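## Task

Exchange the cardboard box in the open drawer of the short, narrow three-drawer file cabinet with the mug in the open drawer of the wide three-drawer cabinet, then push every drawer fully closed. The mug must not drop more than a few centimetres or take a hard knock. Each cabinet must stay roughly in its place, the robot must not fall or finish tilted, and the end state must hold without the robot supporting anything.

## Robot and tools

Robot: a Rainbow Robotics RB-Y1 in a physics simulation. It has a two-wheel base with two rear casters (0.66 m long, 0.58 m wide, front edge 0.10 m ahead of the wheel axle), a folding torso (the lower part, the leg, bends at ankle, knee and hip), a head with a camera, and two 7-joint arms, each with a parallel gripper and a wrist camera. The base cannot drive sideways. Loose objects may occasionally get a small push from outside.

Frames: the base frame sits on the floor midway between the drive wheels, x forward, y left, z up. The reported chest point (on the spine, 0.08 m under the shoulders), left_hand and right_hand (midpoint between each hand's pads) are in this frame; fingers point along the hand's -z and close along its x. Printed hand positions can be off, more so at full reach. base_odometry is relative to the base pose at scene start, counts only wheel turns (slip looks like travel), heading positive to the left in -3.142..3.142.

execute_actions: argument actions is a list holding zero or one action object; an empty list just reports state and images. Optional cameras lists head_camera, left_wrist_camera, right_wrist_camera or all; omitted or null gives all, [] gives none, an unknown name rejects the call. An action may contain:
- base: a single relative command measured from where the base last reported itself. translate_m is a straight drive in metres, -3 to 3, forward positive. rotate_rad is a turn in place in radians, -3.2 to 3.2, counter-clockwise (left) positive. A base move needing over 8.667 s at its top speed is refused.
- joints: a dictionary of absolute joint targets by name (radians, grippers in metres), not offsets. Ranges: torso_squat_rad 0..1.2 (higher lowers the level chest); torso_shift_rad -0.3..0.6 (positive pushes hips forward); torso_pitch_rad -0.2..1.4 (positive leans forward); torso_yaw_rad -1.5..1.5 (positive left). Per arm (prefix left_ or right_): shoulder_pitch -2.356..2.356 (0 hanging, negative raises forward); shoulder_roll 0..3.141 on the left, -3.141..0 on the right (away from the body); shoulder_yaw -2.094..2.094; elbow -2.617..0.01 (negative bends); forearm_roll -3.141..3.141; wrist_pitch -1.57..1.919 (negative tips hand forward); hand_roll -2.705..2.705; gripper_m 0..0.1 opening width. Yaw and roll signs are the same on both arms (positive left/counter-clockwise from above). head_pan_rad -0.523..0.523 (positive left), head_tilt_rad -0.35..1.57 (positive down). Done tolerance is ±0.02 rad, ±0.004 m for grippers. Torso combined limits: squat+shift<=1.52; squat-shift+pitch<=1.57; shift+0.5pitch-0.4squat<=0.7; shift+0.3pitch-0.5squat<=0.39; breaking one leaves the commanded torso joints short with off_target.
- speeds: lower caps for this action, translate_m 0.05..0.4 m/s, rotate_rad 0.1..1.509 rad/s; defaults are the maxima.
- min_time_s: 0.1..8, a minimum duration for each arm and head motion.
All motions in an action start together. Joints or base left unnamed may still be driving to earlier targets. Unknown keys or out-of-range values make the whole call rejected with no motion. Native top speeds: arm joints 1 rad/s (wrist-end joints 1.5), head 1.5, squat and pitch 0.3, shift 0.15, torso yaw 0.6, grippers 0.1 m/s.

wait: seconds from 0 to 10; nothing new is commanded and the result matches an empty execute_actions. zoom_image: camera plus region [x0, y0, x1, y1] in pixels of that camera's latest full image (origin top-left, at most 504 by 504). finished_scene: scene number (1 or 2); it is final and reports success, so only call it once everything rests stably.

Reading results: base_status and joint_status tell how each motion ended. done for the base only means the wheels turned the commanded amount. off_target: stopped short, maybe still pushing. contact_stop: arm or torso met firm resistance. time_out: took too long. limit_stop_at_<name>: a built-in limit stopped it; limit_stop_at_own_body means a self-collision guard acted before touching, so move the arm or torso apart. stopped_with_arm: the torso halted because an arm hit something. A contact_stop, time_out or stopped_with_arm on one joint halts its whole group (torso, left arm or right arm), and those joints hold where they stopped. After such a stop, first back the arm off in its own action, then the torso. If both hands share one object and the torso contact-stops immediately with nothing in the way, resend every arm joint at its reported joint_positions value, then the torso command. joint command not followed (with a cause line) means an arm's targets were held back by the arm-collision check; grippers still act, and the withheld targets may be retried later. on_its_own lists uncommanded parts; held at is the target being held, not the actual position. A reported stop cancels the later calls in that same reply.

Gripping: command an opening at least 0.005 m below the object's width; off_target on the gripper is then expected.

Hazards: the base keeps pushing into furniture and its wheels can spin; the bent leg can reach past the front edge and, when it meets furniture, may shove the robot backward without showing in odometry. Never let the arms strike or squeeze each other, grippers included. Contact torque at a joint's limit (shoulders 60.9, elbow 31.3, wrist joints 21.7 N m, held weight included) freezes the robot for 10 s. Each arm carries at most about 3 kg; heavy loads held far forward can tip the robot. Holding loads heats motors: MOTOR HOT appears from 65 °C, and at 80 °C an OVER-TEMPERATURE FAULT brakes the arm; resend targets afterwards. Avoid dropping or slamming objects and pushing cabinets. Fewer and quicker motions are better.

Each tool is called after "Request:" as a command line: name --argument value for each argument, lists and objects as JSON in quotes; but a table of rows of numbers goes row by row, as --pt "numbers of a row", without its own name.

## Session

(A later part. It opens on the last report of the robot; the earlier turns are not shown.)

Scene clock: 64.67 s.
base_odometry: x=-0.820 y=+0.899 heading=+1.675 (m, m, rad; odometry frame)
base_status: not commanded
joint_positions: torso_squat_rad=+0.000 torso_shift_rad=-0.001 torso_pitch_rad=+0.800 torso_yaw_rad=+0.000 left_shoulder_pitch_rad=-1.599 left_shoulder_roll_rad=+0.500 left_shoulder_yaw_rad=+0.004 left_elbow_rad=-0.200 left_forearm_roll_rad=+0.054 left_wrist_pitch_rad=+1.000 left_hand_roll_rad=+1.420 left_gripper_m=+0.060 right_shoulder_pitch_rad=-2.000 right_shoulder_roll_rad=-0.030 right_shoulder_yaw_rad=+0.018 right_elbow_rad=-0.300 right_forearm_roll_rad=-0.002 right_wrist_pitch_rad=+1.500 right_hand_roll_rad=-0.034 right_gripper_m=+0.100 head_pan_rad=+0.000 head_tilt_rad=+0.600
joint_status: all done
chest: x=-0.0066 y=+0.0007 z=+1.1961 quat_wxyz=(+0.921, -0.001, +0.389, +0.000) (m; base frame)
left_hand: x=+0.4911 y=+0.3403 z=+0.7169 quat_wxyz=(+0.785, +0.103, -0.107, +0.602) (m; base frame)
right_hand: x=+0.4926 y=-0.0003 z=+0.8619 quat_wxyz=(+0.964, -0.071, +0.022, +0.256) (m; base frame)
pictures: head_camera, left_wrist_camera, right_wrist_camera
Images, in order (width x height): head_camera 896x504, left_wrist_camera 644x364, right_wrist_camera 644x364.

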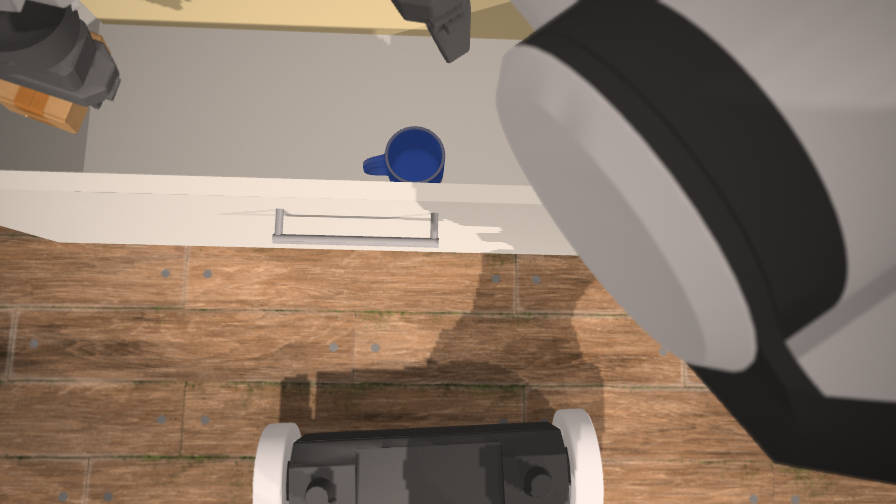

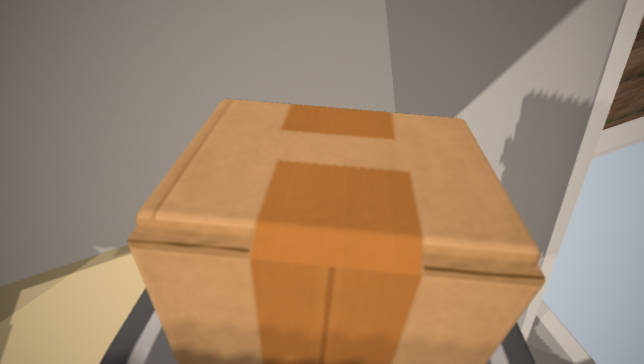

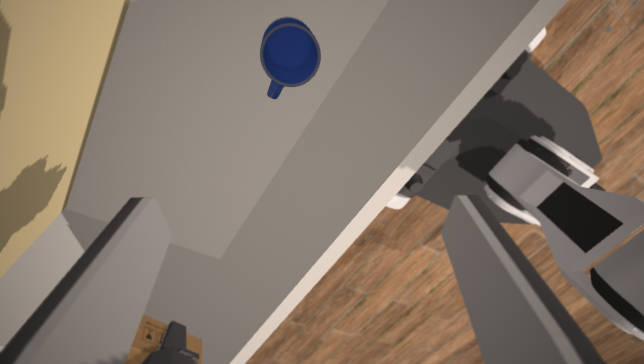

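Request:
execute_actions --actions '[{"joints":{"left_shoulder_roll_rad":0.32,"torso_squat_rad":0.6}}]' --cameras '["head_camera","left_wrist_camera"]'

Scene clock: 67.77 s.
base_odometry: x=-0.820 y=+0.899 heading=+1.675 (m, m, rad; odometry frame)
base_status: not commanded
joint_positions: torso_squat_rad=+0.600 torso_shift_rad=-0.001 torso_pitch_rad=+0.800 torso_yaw_rad=+0.000 left_shoulder_pitch_rad=-1.600 left_shoulder_roll_rad=+0.320 left_shoulder_yaw_rad=+0.004 left_elbow_rad=-0.200 left_forearm_roll_rad=+0.054 left_wrist_pitch_rad=+1.000 left_hand_roll_rad=+1.420 left_gripper_m=+0.060 right_shoulder_pitch_rad=-2.000 right_shoulder_roll_rad=-0.030 right_shoulder_yaw_rad=+0.018 right_elbow_rad=-0.300 right_forearm_roll_rad=-0.002 right_wrist_pitch_rad=+1.500 right_hand_roll_rad=-0.034 right_gripper_m=+0.100 head_pan_rad=+0.000 head_tilt_rad=+0.600
joint_status: all done
chest: x=-0.0065 y=+0.0006 z=+1.0738 quat_wxyz=(+0.921, -0.001, +0.389, +0.000) (m; base frame)
left_hand: x=+0.4648 y=+0.2229 z=+0.5612 quat_wxyz=(+0.827, +0.068, -0.053, +0.555) (m; base frame)
right_hand: x=+0.4927 y=-0.0005 z=+0.7397 quat_wxyz=(+0.964, -0.071, +0.022, +0.256) (m; base frame)
pictures: head_camera, left_wrist_camera
Images, in order (width x height): head_camera 896x504, left_wrist_camera 644x364.

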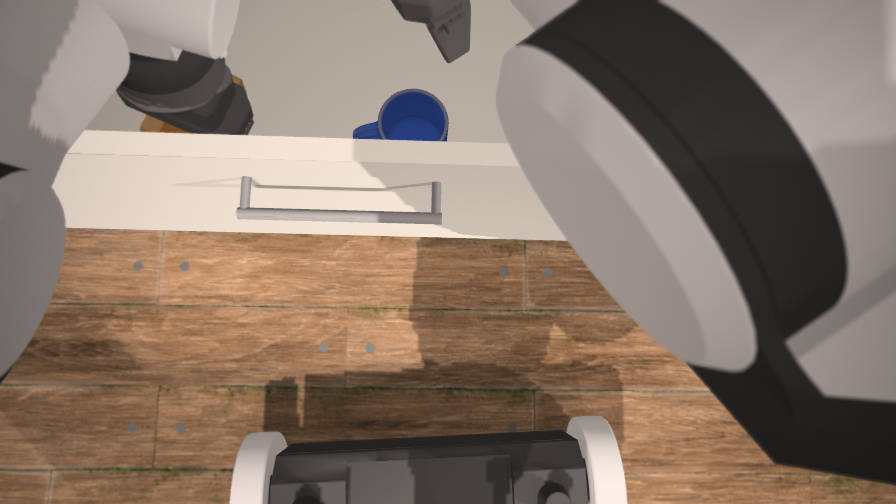

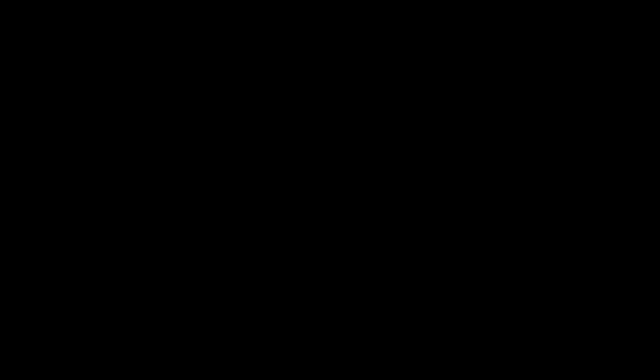

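Request:
execute_actions --actions '[{"base":{"translate_m":0.09}}]' --cameras '[]'

Request:
execute_actions --actions '[{"joints":{"torso_squat_rad":0.77}}]' --cameras '["head_camera","left_wrist_camera"]'

Scene clock: 69.53 s.
base_odometry: x=-0.829 y=+0.989 heading=+1.675 (m, m, rad; odometry frame)
base_status: done
joint_positions: torso_squat_rad=+0.600 torso_shift_rad=-0.001 torso_pitch_rad=+0.800 torso_yaw_rad=+0.000 left_shoulder_pitch_rad=-1.600 left_shoulder_roll_rad=+0.320 left_shoulder_yaw_rad=+0.004 left_elbow_rad=-0.200 left_forearm_roll_rad=+0.054 left_wrist_pitch_rad=+1.000 left_hand_roll_rad=+1.420 left_gripper_m=+0.060 right_shoulder_pitch_rad=-2.000 right_shoulder_roll_rad=-0.030 right_shoulder_yaw_rad=+0.018 right_elbow_rad=-0.300 right_forearm_roll_rad=-0.002 right_wrist_pitch_rad=+1.500 right_hand_roll_rad=-0.034 right_gripper_m=+0.100 head_pan_rad=+0.000 head_tilt_rad=+0.600
joint_status: not commanded
chest: x=-0.0065 y=+0.0006 z=+1.0738 quat_wxyz=(+0.921, -0.001, +0.389, +0.000) (m; base frame)
left_hand: x=+0.4649 y=+0.2229 z=+0.5613 quat_wxyz=(+0.827, +0.068, -0.053, +0.555) (m; base frame)
right_hand: x=+0.4927 y=-0.0005 z=+0.7397 quat_wxyz=(+0.964, -0.071, +0.022, +0.256) (m; base frame)
pictures: none
No camera images: the call's "cameras" was empty. Leave "cameras" out to get every camera's image.

Scene clock: 71.13 s.
base_odometry: x=-0.829 y=+0.989 heading=+1.675 (m, m, rad; odometry frame)
base_status: not commanded
joint_positions: torso_squat_rad=+0.770 torso_shift_rad=-0.001 torso_pitch_rad=+0.799 torso_yaw_rad=+0.000 left_shoulder_pitch_rad=-1.600 left_shoulder_roll_rad=+0.320 left_shoulder_yaw_rad=+0.004 left_elbow_rad=-0.200 left_forearm_roll_rad=+0.054 left_wrist_pitch_rad=+1.000 left_hand_roll_rad=+1.420 left_gripper_m=+0.060 right_shoulder_pitch_rad=-2.000 right_shoulder_roll_rad=-0.030 right_shoulder_yaw_rad=+0.018 right_elbow_rad=-0.300 right_forearm_roll_rad=-0.002 right_wrist_pitch_rad=+1.500 right_hand_roll_rad=-0.034 right_gripper_m=+0.100 head_pan_rad=+0.000 head_tilt_rad=+0.600
joint_status: all done
chest: x=-0.0068 y=+0.0006 z=+0.9989 quat_wxyz=(+0.921, -0.001, +0.389, +0.000) (m; base frame)
left_hand: x=+0.4653 y=+0.2229 z=+0.4870 quat_wxyz=(+0.827, +0.068, -0.054, +0.555) (m; base frame)
right_hand: x=+0.4929 y=-0.0005 z=+0.6654 quat_wxyz=(+0.964, -0.071, +0.021, +0.256) (m; base frame)
pictures: head_camera, left_wrist_camera
Images, in order (width x height): head_camera 896x504, left_wrist_camera 644x364.

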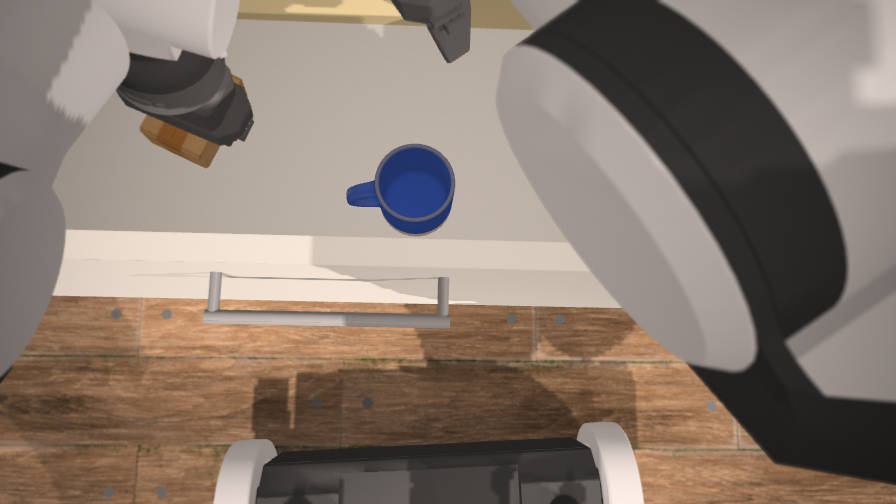

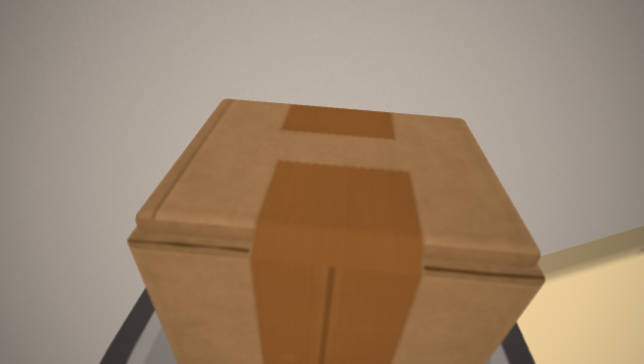

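Request:
execute_actions --actions '[{"joints":{"left_shoulder_pitch_rad":-1.53,"left_wrist_pitch_rad":0.93}}]' --cameras '[]'

Request:
execute_actions --actions '[{"joints":{"left_gripper_m":0.1}}]' --cameras '["left_wrist_camera"]'

Scene clock: 72.17 s.
base_odometry: x=-0.829 y=+0.989 heading=+1.675 (m, m, rad; odometry frame)
base_status: not commanded
joint_positions: torso_squat_rad=+0.770 torso_shift_rad=-0.001 torso_pitch_rad=+0.799 torso_yaw_rad=+0.000 left_shoulder_pitch_rad=-1.530 left_shoulder_roll_rad=+0.320 left_shoulder_yaw_rad=+0.004 left_elbow_rad=-0.200 left_forearm_roll_rad=+0.054 left_wrist_pitch_rad=+0.930 left_hand_roll_rad=+1.420 left_gripper_m=+0.060 right_shoulder_pitch_rad=-2.000 right_shoulder_roll_rad=-0.030 right_shoulder_yaw_rad=+0.018 right_elbow_rad=-0.300 right_forearm_roll_rad=-0.002 right_wrist_pitch_rad=+1.500 right_hand_roll_rad=-0.034 right_gripper_m=+0.100 head_pan_rad=+0.000 head_tilt_rad=+0.600
joint_status: all done
chest: x=-0.0068 y=+0.0006 z=+0.9989 quat_wxyz=(+0.921, -0.001, +0.389, +0.000) (m; base frame)
left_hand: x=+0.4426 y=+0.2359 z=+0.4601 quat_wxyz=(+0.826, +0.068, -0.054, +0.557) (m; base frame)
right_hand: x=+0.4929 y=-0.0005 z=+0.6654 quat_wxyz=(+0.964, -0.071, +0.021, +0.256) (m; base frame)
pictures: none
No camera images: the call's "cameras" was empty. Leave "cameras" out to get every camera's image.

Scene clock: 73.23 s.
base_odometry: x=-0.829 y=+0.989 heading=+1.675 (m, m, rad; odometry frame)
base_status: not commanded
joint_positions: torso_squat_rad=+0.770 torso_shift_rad=-0.001 torso_pitch_rad=+0.799 torso_yaw_rad=+0.000 left_shoulder_pitch_rad=-1.530 left_shoulder_roll_rad=+0.320 left_shoulder_yaw_rad=+0.004 left_elbow_rad=-0.200 left_forearm_roll_rad=+0.054 left_wrist_pitch_rad=+0.930 left_hand_roll_rad=+1.420 left_gripper_m=+0.099 right_shoulder_pitch_rad=-2.000 right_shoulder_roll_rad=-0.030 right_shoulder_yaw_rad=+0.018 right_elbow_rad=-0.300 right_forearm_roll_rad=-0.002 right_wrist_pitch_rad=+1.500 right_hand_roll_rad=-0.034 right_gripper_m=+0.100 head_pan_rad=+0.000 head_tilt_rad=+0.600
joint_status: all done
chest: x=-0.0068 y=+0.0006 z=+0.9989 quat_wxyz=(+0.921, -0.001, +0.389, +0.000) (m; base frame)
left_hand: x=+0.4426 y=+0.2359 z=+0.4601 quat_wxyz=(+0.826, +0.068, -0.054, +0.557) (m; base frame)
right_hand: x=+0.4929 y=-0.0005 z=+0.6654 quat_wxyz=(+0.964, -0.071, +0.021, +0.256) (m; base frame)
pictures: left_wrist_camera
Images, in order (width x height): left_wrist_camera 644x364.

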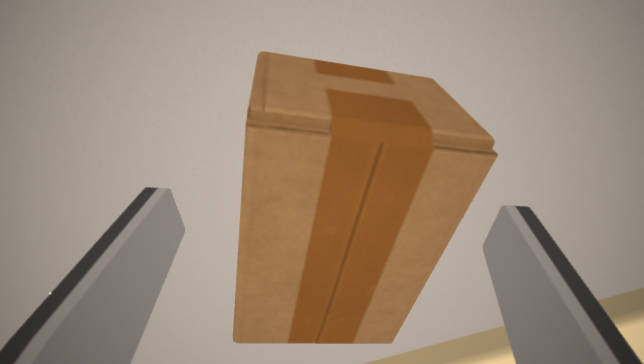

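Request:
execute_actions --actions '[{"joints":{"left_shoulder_pitch_rad":-2.0,"left_elbow_rad":-0.3,"left_wrist_pitch_rad":1.5,"left_shoulder_roll_rad":0.5,"right_shoulder_pitch_rad":-1.62,"right_elbow_rad":-0.2,"right_wrist_pitch_rad":1.02,"right_hand_roll_rad":1.05,"right_gripper_m":0.05}}]' --cameras '["head_camera","right_wrist_camera"]'

Scene clock: 84.37 s.
TORQUE FAULT: left_elbow_rad reached its load limit. The robot stopped for 10 seconds, dropped its targets and accepts commands again. The stop added 9.5 s to the call and to motion_time.
base_odometry: x=-0.829 y=+0.988 heading=+1.675 (m, m, rad; odometry frame)
base_status: not commanded
joint_positions: torso_squat_rad=+0.770 torso_shift_rad=-0.001 torso_pitch_rad=+0.798 torso_yaw_rad=+0.000 left_shoulder_pitch_rad=-1.861 left_shoulder_roll_rad=+0.435 left_shoulder_yaw_rad=+0.004 left_elbow_rad=-0.256 left_forearm_roll_rad=+0.054 left_wrist_pitch_rad=+1.319 left_hand_roll_rad=+1.420 left_gripper_m=+0.099 right_shoulder_pitch_rad=-1.792 right_shoulder_roll_rad=-0.030 right_shoulder_yaw_rad=+0.018 right_elbow_rad=-0.246 right_forearm_roll_rad=-0.002 right_wrist_pitch_rad=+1.239 right_hand_roll_rad=+0.585 right_gripper_m=+0.049 head_pan_rad=+0.000 head_tilt_rad=+0.600
joint_status: left_shoulder_pitch_rad torque_fault (moved -0.331 of -0.470); left_shoulder_roll_rad torque_fault (moved +0.115 of +0.180); left_elbow_rad torque_fault (moved -0.056 of -0.100); left_wrist_pitch_rad torque_fault (moved +0.389 of +0.570); right_shoulder_pitch_rad torque_fault (moved +0.208 of +0.380); right_elbow_rad torque_fault (moved +0.054 of +0.100); right_wrist_pitch_rad torque_fault (moved -0.261 of -0.480); right_hand_roll_rad torque_fault (moved +0.619 of +1.084); the others done
on_its_own: left_shoulder_pitch_rad is held at -1.864, not at your -2.000, since a torque_fault; left_shoulder_roll_rad is held at +0.436, not at your +0.500, since a torque_fault; left_elbow_rad is held at -0.257, not at your -0.300, since a torque_fault; left_wrist_pitch_rad is held at +1.318, not at your +1.500, since a torque_fault; right_shoulder_pitch_rad is held at -1.792, not at your -1.620, since a torque_fault; right_elbow_rad is held at -0.246, not at your -0.200, since a torque_fault; right_wrist_pitch_rad is held at +1.239, not at your +1.020, since a torque_fault; right_hand_roll_rad is held at +0.585, not at your +1.050, since a torque_fault
chest: x=-0.0069 y=+0.0006 z=+0.9990 quat_wxyz=(+0.921, -0.001, +0.389, +0.000) (m; base frame)
left_hand: x=+0.5535 y=+0.2422 z=+0.6317 quat_wxyz=(+0.803, +0.082, -0.078, +0.585) (m; base frame)
right_hand: x=+0.4531 y=-0.0237 z=+0.5558 quat_wxyz=(+0.849, -0.032, +0.036, +0.526) (m; base frame)
pictures: head_camera, right_wrist_camera
Images, in order (width x height): head_camera 896x504, right_wrist_camera 644x364.

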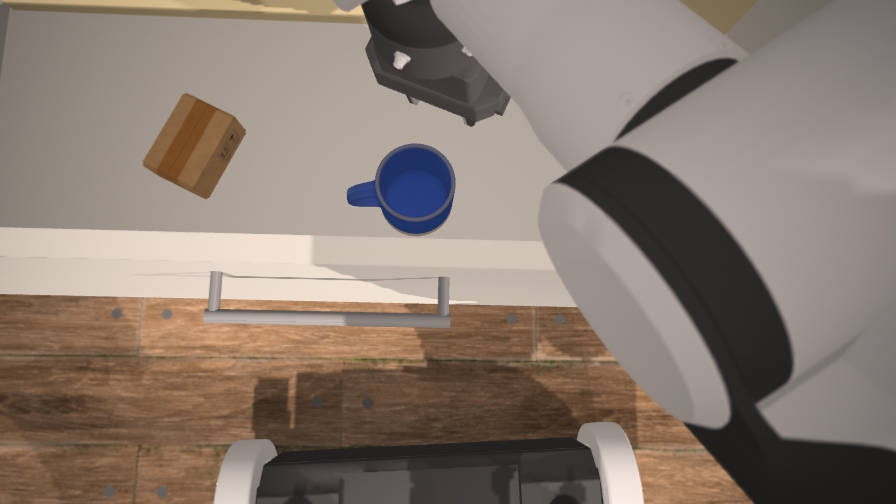

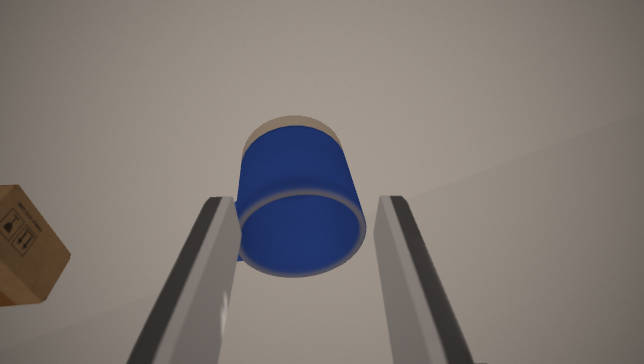

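Request:
execute_actions --actions '[{"joints":{"left_shoulder_pitch_rad":-1.3,"left_elbow_rad":-1.4,"left_wrist_pitch_rad":1.9}}]' --cameras '[]'

Request:
execute_actions --actions '[{"joints":{"right_shoulder_pitch_rad":-1.68,"right_elbow_rad":-0.2,"right_wrist_pitch_rad":1.08,"right_hand_roll_rad":1.05}}]' --cameras '["head_camera","right_wrist_camera"]'

Scene clock: 86.73 s.
base_odometry: x=-0.829 y=+0.989 heading=+1.675 (m, m, rad; odometry frame)
base_status: not commanded
joint_positions: torso_squat_rad=+0.770 torso_shift_rad=-0.001 torso_pitch_rad=+0.799 torso_yaw_rad=+0.000 left_shoulder_pitch_rad=-1.300 left_shoulder_roll_rad=+0.436 left_shoulder_yaw_rad=+0.004 left_elbow_rad=-1.400 left_forearm_roll_rad=+0.054 left_wrist_pitch_rad=+1.900 left_hand_roll_rad=+1.420 left_gripper_m=+0.099 right_shoulder_pitch_rad=-1.792 right_shoulder_roll_rad=-0.030 right_shoulder_yaw_rad=+0.018 right_elbow_rad=-0.246 right_forearm_roll_rad=-0.002 right_wrist_pitch_rad=+1.239 right_hand_roll_rad=+0.585 right_gripper_m=+0.049 head_pan_rad=+0.000 head_tilt_rad=+0.600
joint_status: all done
on_its_own: left_shoulder_roll_rad is held at +0.436, not at your +0.500, since a torque_fault; right_shoulder_pitch_rad is held at -1.792, not at your -1.620, since a torque_fault; right_elbow_rad is held at -0.246, not at your -0.200, since a torque_fault; right_wrist_pitch_rad is held at +1.239, not at your +1.020, since a torque_fault; right_hand_roll_rad is held at +0.585, not at your +1.050, since a torque_fault
chest: x=-0.0068 y=+0.0006 z=+0.9989 quat_wxyz=(+0.921, -0.001, +0.389, +0.000) (m; base frame)
left_hand: x=+0.4705 y=+0.2502 z=+0.6600 quat_wxyz=(+0.819, +0.097, -0.089, +0.558) (m; base frame)
right_hand: x=+0.4532 y=-0.0238 z=+0.5557 quat_wxyz=(+0.849, -0.032, +0.036, +0.526) (m; base frame)
pictures: none
No camera images: the call's "cameras" was empty. Leave "cameras" out to get every camera's image.

Scene clock: 87.97 s.
base_odometry: x=-0.829 y=+0.989 heading=+1.675 (m, m, rad; odometry frame)
base_status: not commanded
joint_positions: torso_squat_rad=+0.770 torso_shift_rad=-0.001 torso_pitch_rad=+0.798 torso_yaw_rad=+0.000 left_shoulder_pitch_rad=-1.300 left_shoulder_roll_rad=+0.436 left_shoulder_yaw_rad=+0.004 left_elbow_rad=-1.400 left_forearm_roll_rad=+0.054 left_wrist_pitch_rad=+1.900 left_hand_roll_rad=+1.420 left_gripper_m=+0.099 right_shoulder_pitch_rad=-1.707 right_shoulder_roll_rad=-0.031 right_shoulder_yaw_rad=+0.018 right_elbow_rad=-0.215 right_forearm_roll_rad=-0.002 right_wrist_pitch_rad=+1.099 right_hand_roll_rad=+1.030 right_gripper_m=+0.049 head_pan_rad=+0.000 head_tilt_rad=+0.600
joint_status: right_shoulder_pitch_rad contact_stop (moved +0.085 of +0.112); right_elbow_rad contact_stop (moved +0.031 of +0.046); right_hand_roll_rad contact_stop_at_right_shoulder_pitch_rad (moved +0.444 of +0.465); the others done
on_its_own: left_shoulder_roll_rad is held at +0.436, not at your +0.500, since a torque_fault; right_shoulder_pitch_rad is held at -1.704, not at your -1.680, since a contact_stop; right_hand_roll_rad is held at +1.030, not at your +1.050, since a contact_stop
chest: x=-0.0071 y=+0.0006 z=+0.9990 quat_wxyz=(+0.921, -0.001, +0.389, +0.000) (m; base frame)
left_hand: x=+0.4704 y=+0.2502 z=+0.6602 quat_wxyz=(+0.819, +0.097, -0.089, +0.558) (m; base frame)
right_hand: x=+0.4338 y=-0.0336 z=+0.5123 quat_wxyz=(+0.718, -0.017, +0.025, +0.695) (m; base frame)
pictures: head_camera, right_wrist_camera
Images, in order (width x height): head_camera 896x504, right_wrist_camera 644x364.

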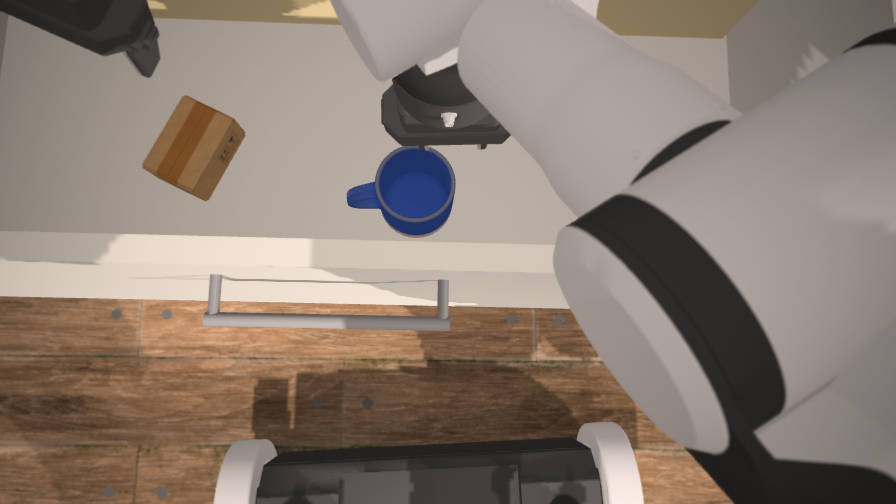

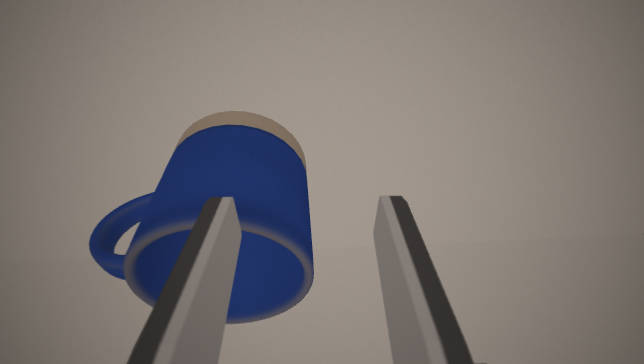

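Request:
execute_actions --actions '[{"joints":{"right_shoulder_pitch_rad":-1.76,"right_wrist_pitch_rad":1.17}}]' --cameras '[]'

Request:
execute_actions --actions '[{"base":{"translate_m":-0.035}}]' --cameras '[]'

Request:
execute_actions --actions '[{"joints":{"right_shoulder_pitch_rad":-1.64,"right_wrist_pitch_rad":1.05},"min_time_s":1.5}]' --cameras '["head_camera","right_wrist_camera"]'

Scene clock: 89.07 s.
base_odometry: x=-0.829 y=+0.989 heading=+1.675 (m, m, rad; odometry frame)
base_status: not commanded
joint_positions: torso_squat_rad=+0.770 torso_shift_rad=-0.001 torso_pitch_rad=+0.799 torso_yaw_rad=+0.000 left_shoulder_pitch_rad=-1.300 left_shoulder_roll_rad=+0.436 left_shoulder_yaw_rad=+0.004 left_elbow_rad=-1.400 left_forearm_roll_rad=+0.054 left_wrist_pitch_rad=+1.900 left_hand_roll_rad=+1.420 left_gripper_m=+0.099 right_shoulder_pitch_rad=-1.760 right_shoulder_roll_rad=-0.031 right_shoulder_yaw_rad=+0.018 right_elbow_rad=-0.214 right_forearm_roll_rad=-0.002 right_wrist_pitch_rad=+1.170 right_hand_roll_rad=+1.030 right_gripper_m=+0.049 head_pan_rad=+0.000 head_tilt_rad=+0.600
joint_status: all done
on_its_own: left_shoulder_roll_rad is held at +0.436, not at your +0.500, since a torque_fault; right_hand_roll_rad is held at +1.030, not at your +1.050, since a contact_stop
chest: x=-0.0068 y=+0.0006 z=+0.9989 quat_wxyz=(+0.921, -0.001, +0.389, +0.000) (m; base frame)
left_hand: x=+0.4705 y=+0.2502 z=+0.6600 quat_wxyz=(+0.819, +0.097, -0.089, +0.558) (m; base frame)
right_hand: x=+0.4435 y=-0.0299 z=+0.5347 quat_wxyz=(+0.714, -0.021, +0.038, +0.698) (m; base frame)
pictures: none
No camera images: the call's "cameras" was empty. Leave "cameras" out to get every camera's image.

Scene clock: 90.23 s.
base_odometry: x=-0.826 y=+0.954 heading=+1.674 (m, m, rad; odometry frame)
base_status: done
joint_positions: torso_squat_rad=+0.770 torso_shift_rad=-0.001 torso_pitch_rad=+0.799 torso_yaw_rad=+0.000 left_shoulder_pitch_rad=-1.300 left_shoulder_roll_rad=+0.436 left_shoulder_yaw_rad=+0.004 left_elbow_rad=-1.400 left_forearm_roll_rad=+0.054 left_wrist_pitch_rad=+1.900 left_hand_roll_rad=+1.420 left_gripper_m=+0.099 right_shoulder_pitch_rad=-1.760 right_shoulder_roll_rad=-0.031 right_shoulder_yaw_rad=+0.018 right_elbow_rad=-0.214 right_forearm_roll_rad=-0.002 right_wrist_pitch_rad=+1.170 right_hand_roll_rad=+1.030 right_gripper_m=+0.049 head_pan_rad=+0.000 head_tilt_rad=+0.600
joint_status: not commanded
on_its_own: left_shoulder_roll_rad is held at +0.436, not at your +0.500, since a torque_fault; right_hand_roll_rad is held at +1.030, not at your +1.050, since a contact_stop
chest: x=-0.0068 y=+0.0006 z=+0.9989 quat_wxyz=(+0.921, -0.001, +0.389, +0.000) (m; base frame)
left_hand: x=+0.4705 y=+0.2502 z=+0.6599 quat_wxyz=(+0.819, +0.097, -0.089, +0.558) (m; base frame)
right_hand: x=+0.4433 y=-0.0299 z=+0.5345 quat_wxyz=(+0.714, -0.020, +0.038, +0.698) (m; base frame)
pictures: none
No camera images: the call's "cameras" was empty. Leave "cameras" out to get every camera's image.

Scene clock: 92.03 s.
base_odometry: x=-0.826 y=+0.954 heading=+1.674 (m, m, rad; odometry frame)
base_status: not commanded
joint_positions: torso_squat_rad=+0.770 torso_shift_rad=-0.001 torso_pitch_rad=+0.799 torso_yaw_rad=+0.000 left_shoulder_pitch_rad=-1.300 left_shoulder_roll_rad=+0.436 left_shoulder_yaw_rad=+0.004 left_elbow_rad=-1.400 left_forearm_roll_rad=+0.054 left_wrist_pitch_rad=+1.900 left_hand_roll_rad=+1.420 left_gripper_m=+0.099 right_shoulder_pitch_rad=-1.640 right_shoulder_roll_rad=-0.031 right_shoulder_yaw_rad=+0.018 right_elbow_rad=-0.214 right_forearm_roll_rad=-0.002 right_wrist_pitch_rad=+1.050 right_hand_roll_rad=+1.030 right_gripper_m=+0.049 head_pan_rad=+0.000 head_tilt_rad=+0.600
joint_status: all done
on_its_own: left_shoulder_roll_rad is held at +0.436, not at your +0.500, since a torque_fault; right_hand_roll_rad is held at +1.030, not at your +1.050, since a contact_stop
chest: x=-0.0068 y=+0.0006 z=+0.9989 quat_wxyz=(+0.921, -0.001, +0.389, +0.000) (m; base frame)
left_hand: x=+0.4705 y=+0.2502 z=+0.6599 quat_wxyz=(+0.819, +0.097, -0.089, +0.558) (m; base frame)
right_hand: x=+0.4113 y=-0.0434 z=+0.4851 quat_wxyz=(+0.723, -0.007, +0.031, +0.691) (m; base frame)
pictures: head_camera, right_wrist_camera
Images, in order (width x height): head_camera 896x504, right_wrist_camera 644x364.

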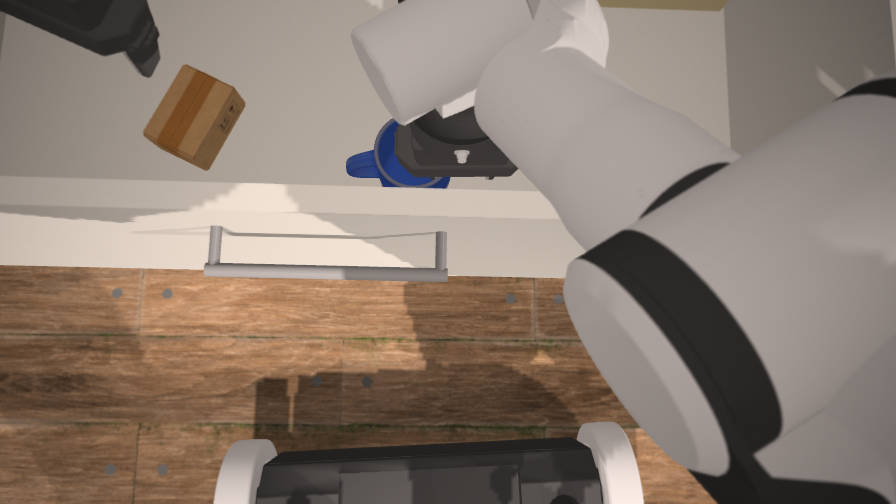

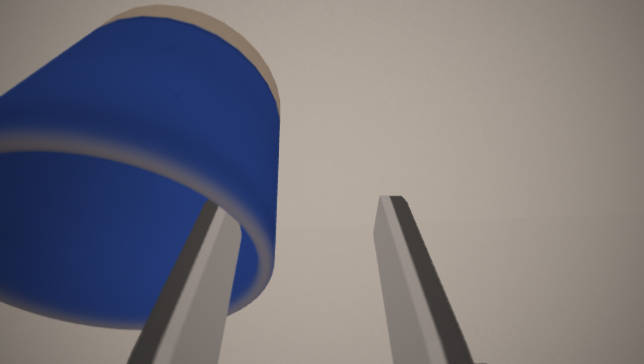

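Finger inside. Close and lift.

Request:
execute_actions --actions '[{"joints":{"right_gripper_m":0.0}}]' --cameras '[]'

Request:
execute_actions --actions '[{"joints":{"torso_squat_rad":0.0}}]' --cameras '[]'

Request:
execute_actions --actions '[{"joints":{"right_shoulder_pitch_rad":-1.3,"right_elbow_rad":-1.4,"right_wrist_pitch_rad":1.9},"min_time_s":2.5}]' --cameras '["head_camera","right_wrist_camera"]'

Scene clock: 93.43 s.
base_odometry: x=-0.826 y=+0.954 heading=+1.674 (m, m, rad; odometry frame)
base_status: not commanded
joint_positions: torso_squat_rad=+0.770 torso_shift_rad=-0.001 torso_pitch_rad=+0.799 torso_yaw_rad=+0.000 left_shoulder_pitch_rad=-1.300 left_shoulder_roll_rad=+0.436 left_shoulder_yaw_rad=+0.004 left_elbow_rad=-1.400 left_forearm_roll_rad=+0.054 left_wrist_pitch_rad=+1.900 left_hand_roll_rad=+1.420 left_gripper_m=+0.099 right_shoulder_pitch_rad=-1.641 right_shoulder_roll_rad=-0.031 right_shoulder_yaw_rad=+0.018 right_elbow_rad=-0.214 right_forearm_roll_rad=-0.002 right_wrist_pitch_rad=+1.050 right_hand_roll_rad=+1.030 right_gripper_m=+0.007 head_pan_rad=+0.000 head_tilt_rad=+0.600
joint_status: right_gripper_m off_target (ended at +0.007, target +0.000)
on_its_own: left_shoulder_roll_rad is held at +0.436, not at your +0.500, since a torque_fault; right_hand_roll_rad is held at +1.030, not at your +1.050, since a contact_stop
chest: x=-0.0068 y=+0.0006 z=+0.9989 quat_wxyz=(+0.921, -0.001, +0.389, +0.000) (m; base frame)
left_hand: x=+0.4705 y=+0.2502 z=+0.6599 quat_wxyz=(+0.819, +0.097, -0.089, +0.558) (m; base frame)
right_hand: x=+0.4114 y=-0.0433 z=+0.4851 quat_wxyz=(+0.723, -0.007, +0.031, +0.691) (m; base frame)
pictures: none
No camera images: the call's "cameras" was empty. Leave "cameras" out to get every camera's image.

Scene clock: 96.77 s.
base_odometry: x=-0.826 y=+0.954 heading=+1.674 (m, m, rad; odometry frame)
base_status: not commanded
joint_positions: torso_squat_rad=+0.000 torso_shift_rad=-0.001 torso_pitch_rad=+0.800 torso_yaw_rad=+0.000 left_shoulder_pitch_rad=-1.300 left_shoulder_roll_rad=+0.436 left_shoulder_yaw_rad=+0.004 left_elbow_rad=-1.400 left_forearm_roll_rad=+0.054 left_wrist_pitch_rad=+1.900 left_hand_roll_rad=+1.420 left_gripper_m=+0.099 right_shoulder_pitch_rad=-1.640 right_shoulder_roll_rad=-0.031 right_shoulder_yaw_rad=+0.018 right_elbow_rad=-0.213 right_forearm_roll_rad=-0.002 right_wrist_pitch_rad=+1.050 right_hand_roll_rad=+1.030 right_gripper_m=+0.006 head_pan_rad=+0.000 head_tilt_rad=+0.600
joint_status: all done
on_its_own: left_shoulder_roll_rad is held at +0.436, not at your +0.500, since a torque_fault; right_hand_roll_rad is held at +1.030, not at your +1.050, since a contact_stop
chest: x=-0.0066 y=+0.0007 z=+1.1960 quat_wxyz=(+0.921, -0.001, +0.390, +0.000) (m; base frame)
left_hand: x=+0.4702 y=+0.2503 z=+0.8563 quat_wxyz=(+0.819, +0.098, -0.088, +0.558) (m; base frame)
right_hand: x=+0.4105 y=-0.0433 z=+0.6814 quat_wxyz=(+0.723, -0.006, +0.032, +0.691) (m; base frame)
pictures: none
No camera images: the call's "cameras" was empty. Leave "cameras" out to get every camera's image.

Scene clock: 99.57 s.
base_odometry: x=-0.826 y=+0.954 heading=+1.674 (m, m, rad; odometry frame)
base_status: not commanded
joint_positions: torso_squat_rad=+0.000 torso_shift_rad=-0.001 torso_pitch_rad=+0.800 torso_yaw_rad=+0.000 left_shoulder_pitch_rad=-1.300 left_shoulder_roll_rad=+0.436 left_shoulder_yaw_rad=+0.004 left_elbow_rad=-1.400 left_forearm_roll_rad=+0.054 left_wrist_pitch_rad=+1.900 left_hand_roll_rad=+1.420 left_gripper_m=+0.099 right_shoulder_pitch_rad=-1.300 right_shoulder_roll_rad=-0.031 right_shoulder_yaw_rad=+0.018 right_elbow_rad=-1.400 right_forearm_roll_rad=-0.002 right_wrist_pitch_rad=+1.900 right_hand_roll_rad=+1.030 right_gripper_m=+0.006 head_pan_rad=+0.000 head_tilt_rad=+0.600
joint_status: all done
on_its_own: left_shoulder_roll_rad is held at +0.436, not at your +0.500, since a torque_fault; right_hand_roll_rad is held at +1.030, not at your +1.050, since a contact_stop
chest: x=-0.0066 y=+0.0007 z=+1.1960 quat_wxyz=(+0.921, -0.001, +0.390, +0.000) (m; base frame)
left_hand: x=+0.4702 y=+0.2503 z=+0.8563 quat_wxyz=(+0.819, +0.098, -0.088, +0.558) (m; base frame)
right_hand: x=+0.4047 y=-0.0467 z=+0.8297 quat_wxyz=(+0.750, +0.025, +0.016, +0.661) (m; base frame)
pictures: head_camera, right_wrist_camera
Images, in order (width x height): head_camera 896x504, right_wrist_camera 644x364.

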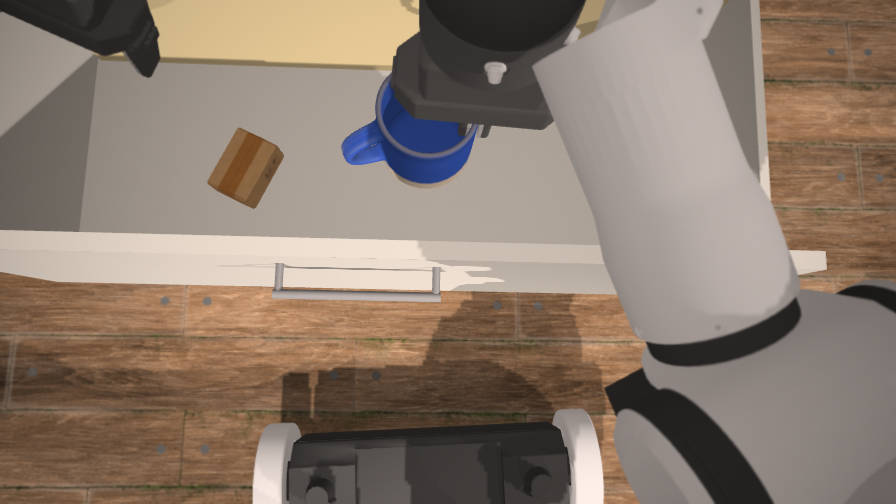

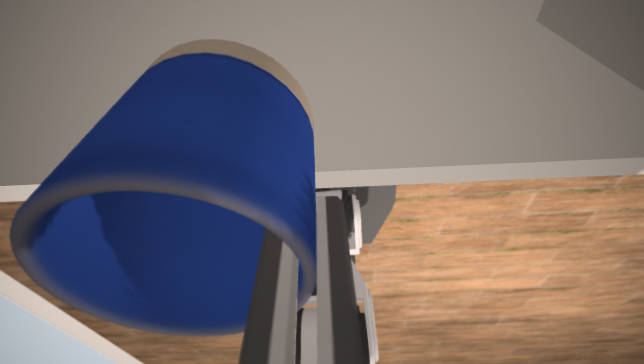

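Request:
execute_actions --actions '[{"base":{"translate_m":-0.4}}]' --cameras '[]'

Request:
execute_actions --actions '[{"joints":{"right_shoulder_pitch_rad":-1.0,"right_elbow_rad":-1.7,"left_shoulder_pitch_rad":-1.5,"left_elbow_rad":-0.1,"left_wrist_pitch_rad":0.3,"left_shoulder_roll_rad":0.35,"left_gripper_m":0.0,"torso_squat_rad":0.3,"head_tilt_rad":0.2},"min_time_s":2}]' --cameras '["head_camera"]'

Scene clock: 102.83 s.
base_odometry: x=-0.784 y=+0.556 heading=+1.676 (m, m, rad; odometry frame)
base_status: done
joint_positions: torso_squat_rad=+0.000 torso_shift_rad=-0.001 torso_pitch_rad=+0.800 torso_yaw_rad=+0.000 left_shoulder_pitch_rad=-1.300 left_shoulder_roll_rad=+0.436 left_shoulder_yaw_rad=+0.004 left_elbow_rad=-1.400 left_forearm_roll_rad=+0.054 left_wrist_pitch_rad=+1.900 left_hand_roll_rad=+1.420 left_gripper_m=+0.099 right_shoulder_pitch_rad=-1.300 right_shoulder_roll_rad=-0.031 right_shoulder_yaw_rad=+0.018 right_elbow_rad=-1.400 right_forearm_roll_rad=-0.002 right_wrist_pitch_rad=+1.900 right_hand_roll_rad=+1.030 right_gripper_m=+0.006 head_pan_rad=+0.000 head_tilt_rad=+0.600
joint_status: not commanded
on_its_own: left_shoulder_roll_rad is held at +0.436, not at your +0.500, since a torque_fault; right_hand_roll_rad is held at +1.030, not at your +1.050, since a contact_stop
chest: x=-0.0066 y=+0.0007 z=+1.1961 quat_wxyz=(+0.921, -0.001, +0.389, +0.000) (m; base frame)
left_hand: x=+0.4701 y=+0.2504 z=+0.8564 quat_wxyz=(+0.819, +0.098, -0.088, +0.558) (m; base frame)
right_hand: x=+0.4046 y=-0.0468 z=+0.8297 quat_wxyz=(+0.750, +0.025, +0.016, +0.661) (m; base frame)
pictures: none
No camera images: the call's "cameras" was empty. Leave "cameras" out to get every camera's image.

Scene clock: 105.30 s.
base_odometry: x=-0.784 y=+0.556 heading=+1.676 (m, m, rad; odometry frame)
base_status: not commanded
joint_positions: torso_squat_rad=+0.300 torso_shift_rad=-0.001 torso_pitch_rad=+0.800 torso_yaw_rad=+0.000 left_shoulder_pitch_rad=-1.500 left_shoulder_roll_rad=+0.350 left_shoulder_yaw_rad=+0.004 left_elbow_rad=-0.100 left_forearm_roll_rad=+0.054 left_wrist_pitch_rad=+0.300 left_hand_roll_rad=+1.420 left_gripper_m=+0.000 right_shoulder_pitch_rad=-1.000 right_shoulder_roll_rad=-0.031 right_shoulder_yaw_rad=+0.018 right_elbow_rad=-1.700 right_forearm_roll_rad=-0.002 right_wrist_pitch_rad=+1.900 right_hand_roll_rad=+1.030 right_gripper_m=+0.006 head_pan_rad=+0.000 head_tilt_rad=+0.200
joint_status: all done
on_its_own: right_hand_roll_rad is held at +1.030, not at your +1.050, since a contact_stop
chest: x=-0.0066 y=+0.0007 z=+1.1648 quat_wxyz=(+0.921, -0.001, +0.389, +0.000) (m; base frame)
left_hand: x=+0.5271 y=+0.2428 z=+0.6285 quat_wxyz=(+0.809, -0.105, -0.232, +0.530) (m; base frame)
right_hand: x=+0.3458 y=-0.0859 z=+0.7690 quat_wxyz=(+0.777, +0.039, +0.004, +0.628) (m; base frame)
pictures: head_camera
Images, in order (width x height): head_camera 896x504.

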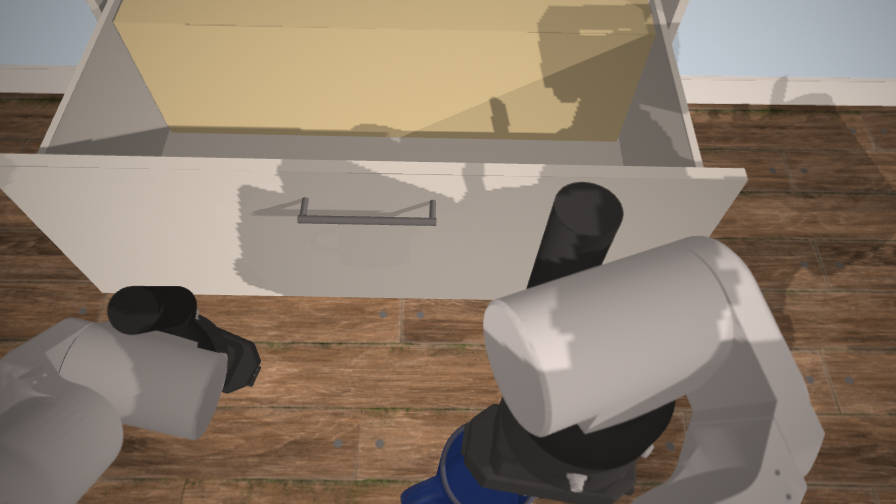

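Request:
execute_actions --actions '[{"joints":{"torso_squat_rad":0.55}}]' --cameras '[]'

Request:
execute_actions --actions '[{"base":{"translate_m":0.48},"speeds":{"translate_m":0.12}}]' --cameras '["head_camera"]'

Scene clock: 107.27 s.
base_odometry: x=-0.784 y=+0.556 heading=+1.676 (m, m, rad; odometry frame)
base_status: not commanded
joint_positions: torso_squat_rad=+0.550 torso_shift_rad=-0.001 torso_pitch_rad=+0.800 torso_yaw_rad=+0.000 left_shoulder_pitch_rad=-1.500 left_shoulder_roll_rad=+0.350 left_shoulder_yaw_rad=+0.004 left_elbow_rad=-0.100 left_forearm_roll_rad=+0.054 left_wrist_pitch_rad=+0.300 left_hand_roll_rad=+1.420 left_gripper_m=+0.000 right_shoulder_pitch_rad=-1.000 right_shoulder_roll_rad=-0.031 right_shoulder_yaw_rad=+0.018 right_elbow_rad=-1.700 right_forearm_roll_rad=-0.002 right_wrist_pitch_rad=+1.900 right_hand_roll_rad=+1.030 right_gripper_m=+0.006 head_pan_rad=+0.000 head_tilt_rad=+0.200
joint_status: all done
on_its_own: right_hand_roll_rad is held at +1.030, not at your +1.050, since a contact_stop
chest: x=-0.0065 y=+0.0006 z=+1.0928 quat_wxyz=(+0.921, -0.001, +0.389, +0.000) (m; base frame)
left_hand: x=+0.5272 y=+0.2428 z=+0.5565 quat_wxyz=(+0.809, -0.105, -0.232, +0.530) (m; base frame)
right_hand: x=+0.3459 y=-0.0859 z=+0.6970 quat_wxyz=(+0.777, +0.039, +0.004, +0.628) (m; base frame)
pictures: none
No camera images: the call's "cameras" was empty. Leave "cameras" out to get every camera's image.

Scene clock: 112.10 s.
base_odometry: x=-0.835 y=+1.033 heading=+1.678 (m, m, rad; odometry frame)
base_status: done
joint_positions: torso_squat_rad=+0.550 torso_shift_rad=-0.001 torso_pitch_rad=+0.800 torso_yaw_rad=+0.000 left_shoulder_pitch_rad=-1.500 left_shoulder_roll_rad=+0.350 left_shoulder_yaw_rad=+0.004 left_elbow_rad=-0.100 left_forearm_roll_rad=+0.054 left_wrist_pitch_rad=+0.300 left_hand_roll_rad=+1.420 left_gripper_m=+0.000 right_shoulder_pitch_rad=-1.000 right_shoulder_roll_rad=-0.031 right_shoulder_yaw_rad=+0.018 right_elbow_rad=-1.700 right_forearm_roll_rad=-0.002 right_wrist_pitch_rad=+1.900 right_hand_roll_rad=+1.030 right_gripper_m=+0.006 head_pan_rad=+0.000 head_tilt_rad=+0.200
joint_status: not commanded
on_its_own: right_hand_roll_rad is held at +1.030, not at your +1.050, since a contact_stop
chest: x=-0.0065 y=+0.0006 z=+1.0928 quat_wxyz=(+0.921, -0.001, +0.389, +0.000) (m; base frame)
left_hand: x=+0.5271 y=+0.2427 z=+0.5564 quat_wxyz=(+0.809, -0.105, -0.232, +0.530) (m; base frame)
right_hand: x=+0.3458 y=-0.0859 z=+0.6970 quat_wxyz=(+0.777, +0.039, +0.004, +0.628) (m; base frame)
pictures: head_camera
Images, in order (width x height): head_camera 896x504.

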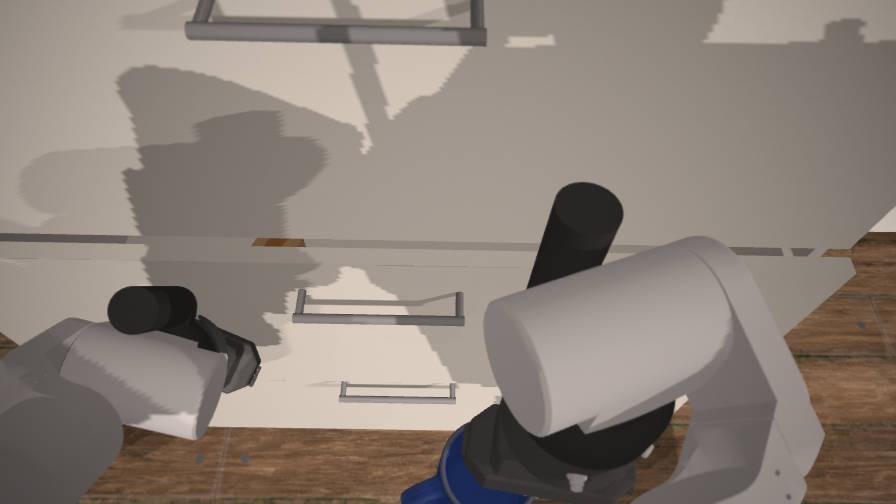

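Request:
execute_actions --actions '[{"base":{"translate_m":0.045},"speeds":{"translate_m":0.05}}]' --cameras '["head_camera"]'

Scene clock: 113.73 s.
base_odometry: x=-0.840 y=+1.078 heading=+1.679 (m, m, rad; odometry frame)
base_status: done
joint_positions: torso_squat_rad=+0.550 torso_shift_rad=-0.001 torso_pitch_rad=+0.800 torso_yaw_rad=+0.000 left_shoulder_pitch_rad=-1.490 left_shoulder_roll_rad=+0.347 left_shoulder_yaw_rad=+0.004 left_elbow_rad=-0.092 left_forearm_roll_rad=+0.054 left_wrist_pitch_rad=+0.304 left_hand_roll_rad=+1.420 left_gripper_m=-0.001 right_shoulder_pitch_rad=-1.000 right_shoulder_roll_rad=-0.031 right_shoulder_yaw_rad=+0.018 right_elbow_rad=-1.700 right_forearm_roll_rad=-0.002 right_wrist_pitch_rad=+1.900 right_hand_roll_rad=+1.030 right_gripper_m=+0.006 head_pan_rad=+0.000 head_tilt_rad=+0.200
joint_status: not commanded
on_its_own: right_hand_roll_rad is held at +1.030, not at your +1.050, since a contact_stop
chest: x=-0.0068 y=+0.0007 z=+1.0928 quat_wxyz=(+0.921, -0.001, +0.389, +0.000) (m; base frame)
left_hand: x=+0.5169 y=+0.2449 z=+0.5494 quat_wxyz=(+0.810, -0.098, -0.224, +0.532) (m; base frame)
right_hand: x=+0.3456 y=-0.0856 z=+0.6970 quat_wxyz=(+0.777, +0.039, +0.004, +0.628) (m; base frame)
pictures: head_camera
Images, in order (width x height): head_camera 896x504.

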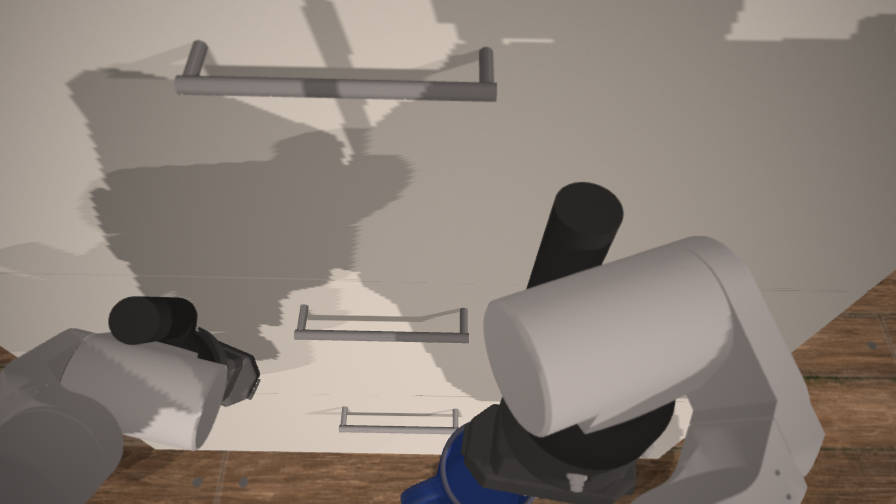

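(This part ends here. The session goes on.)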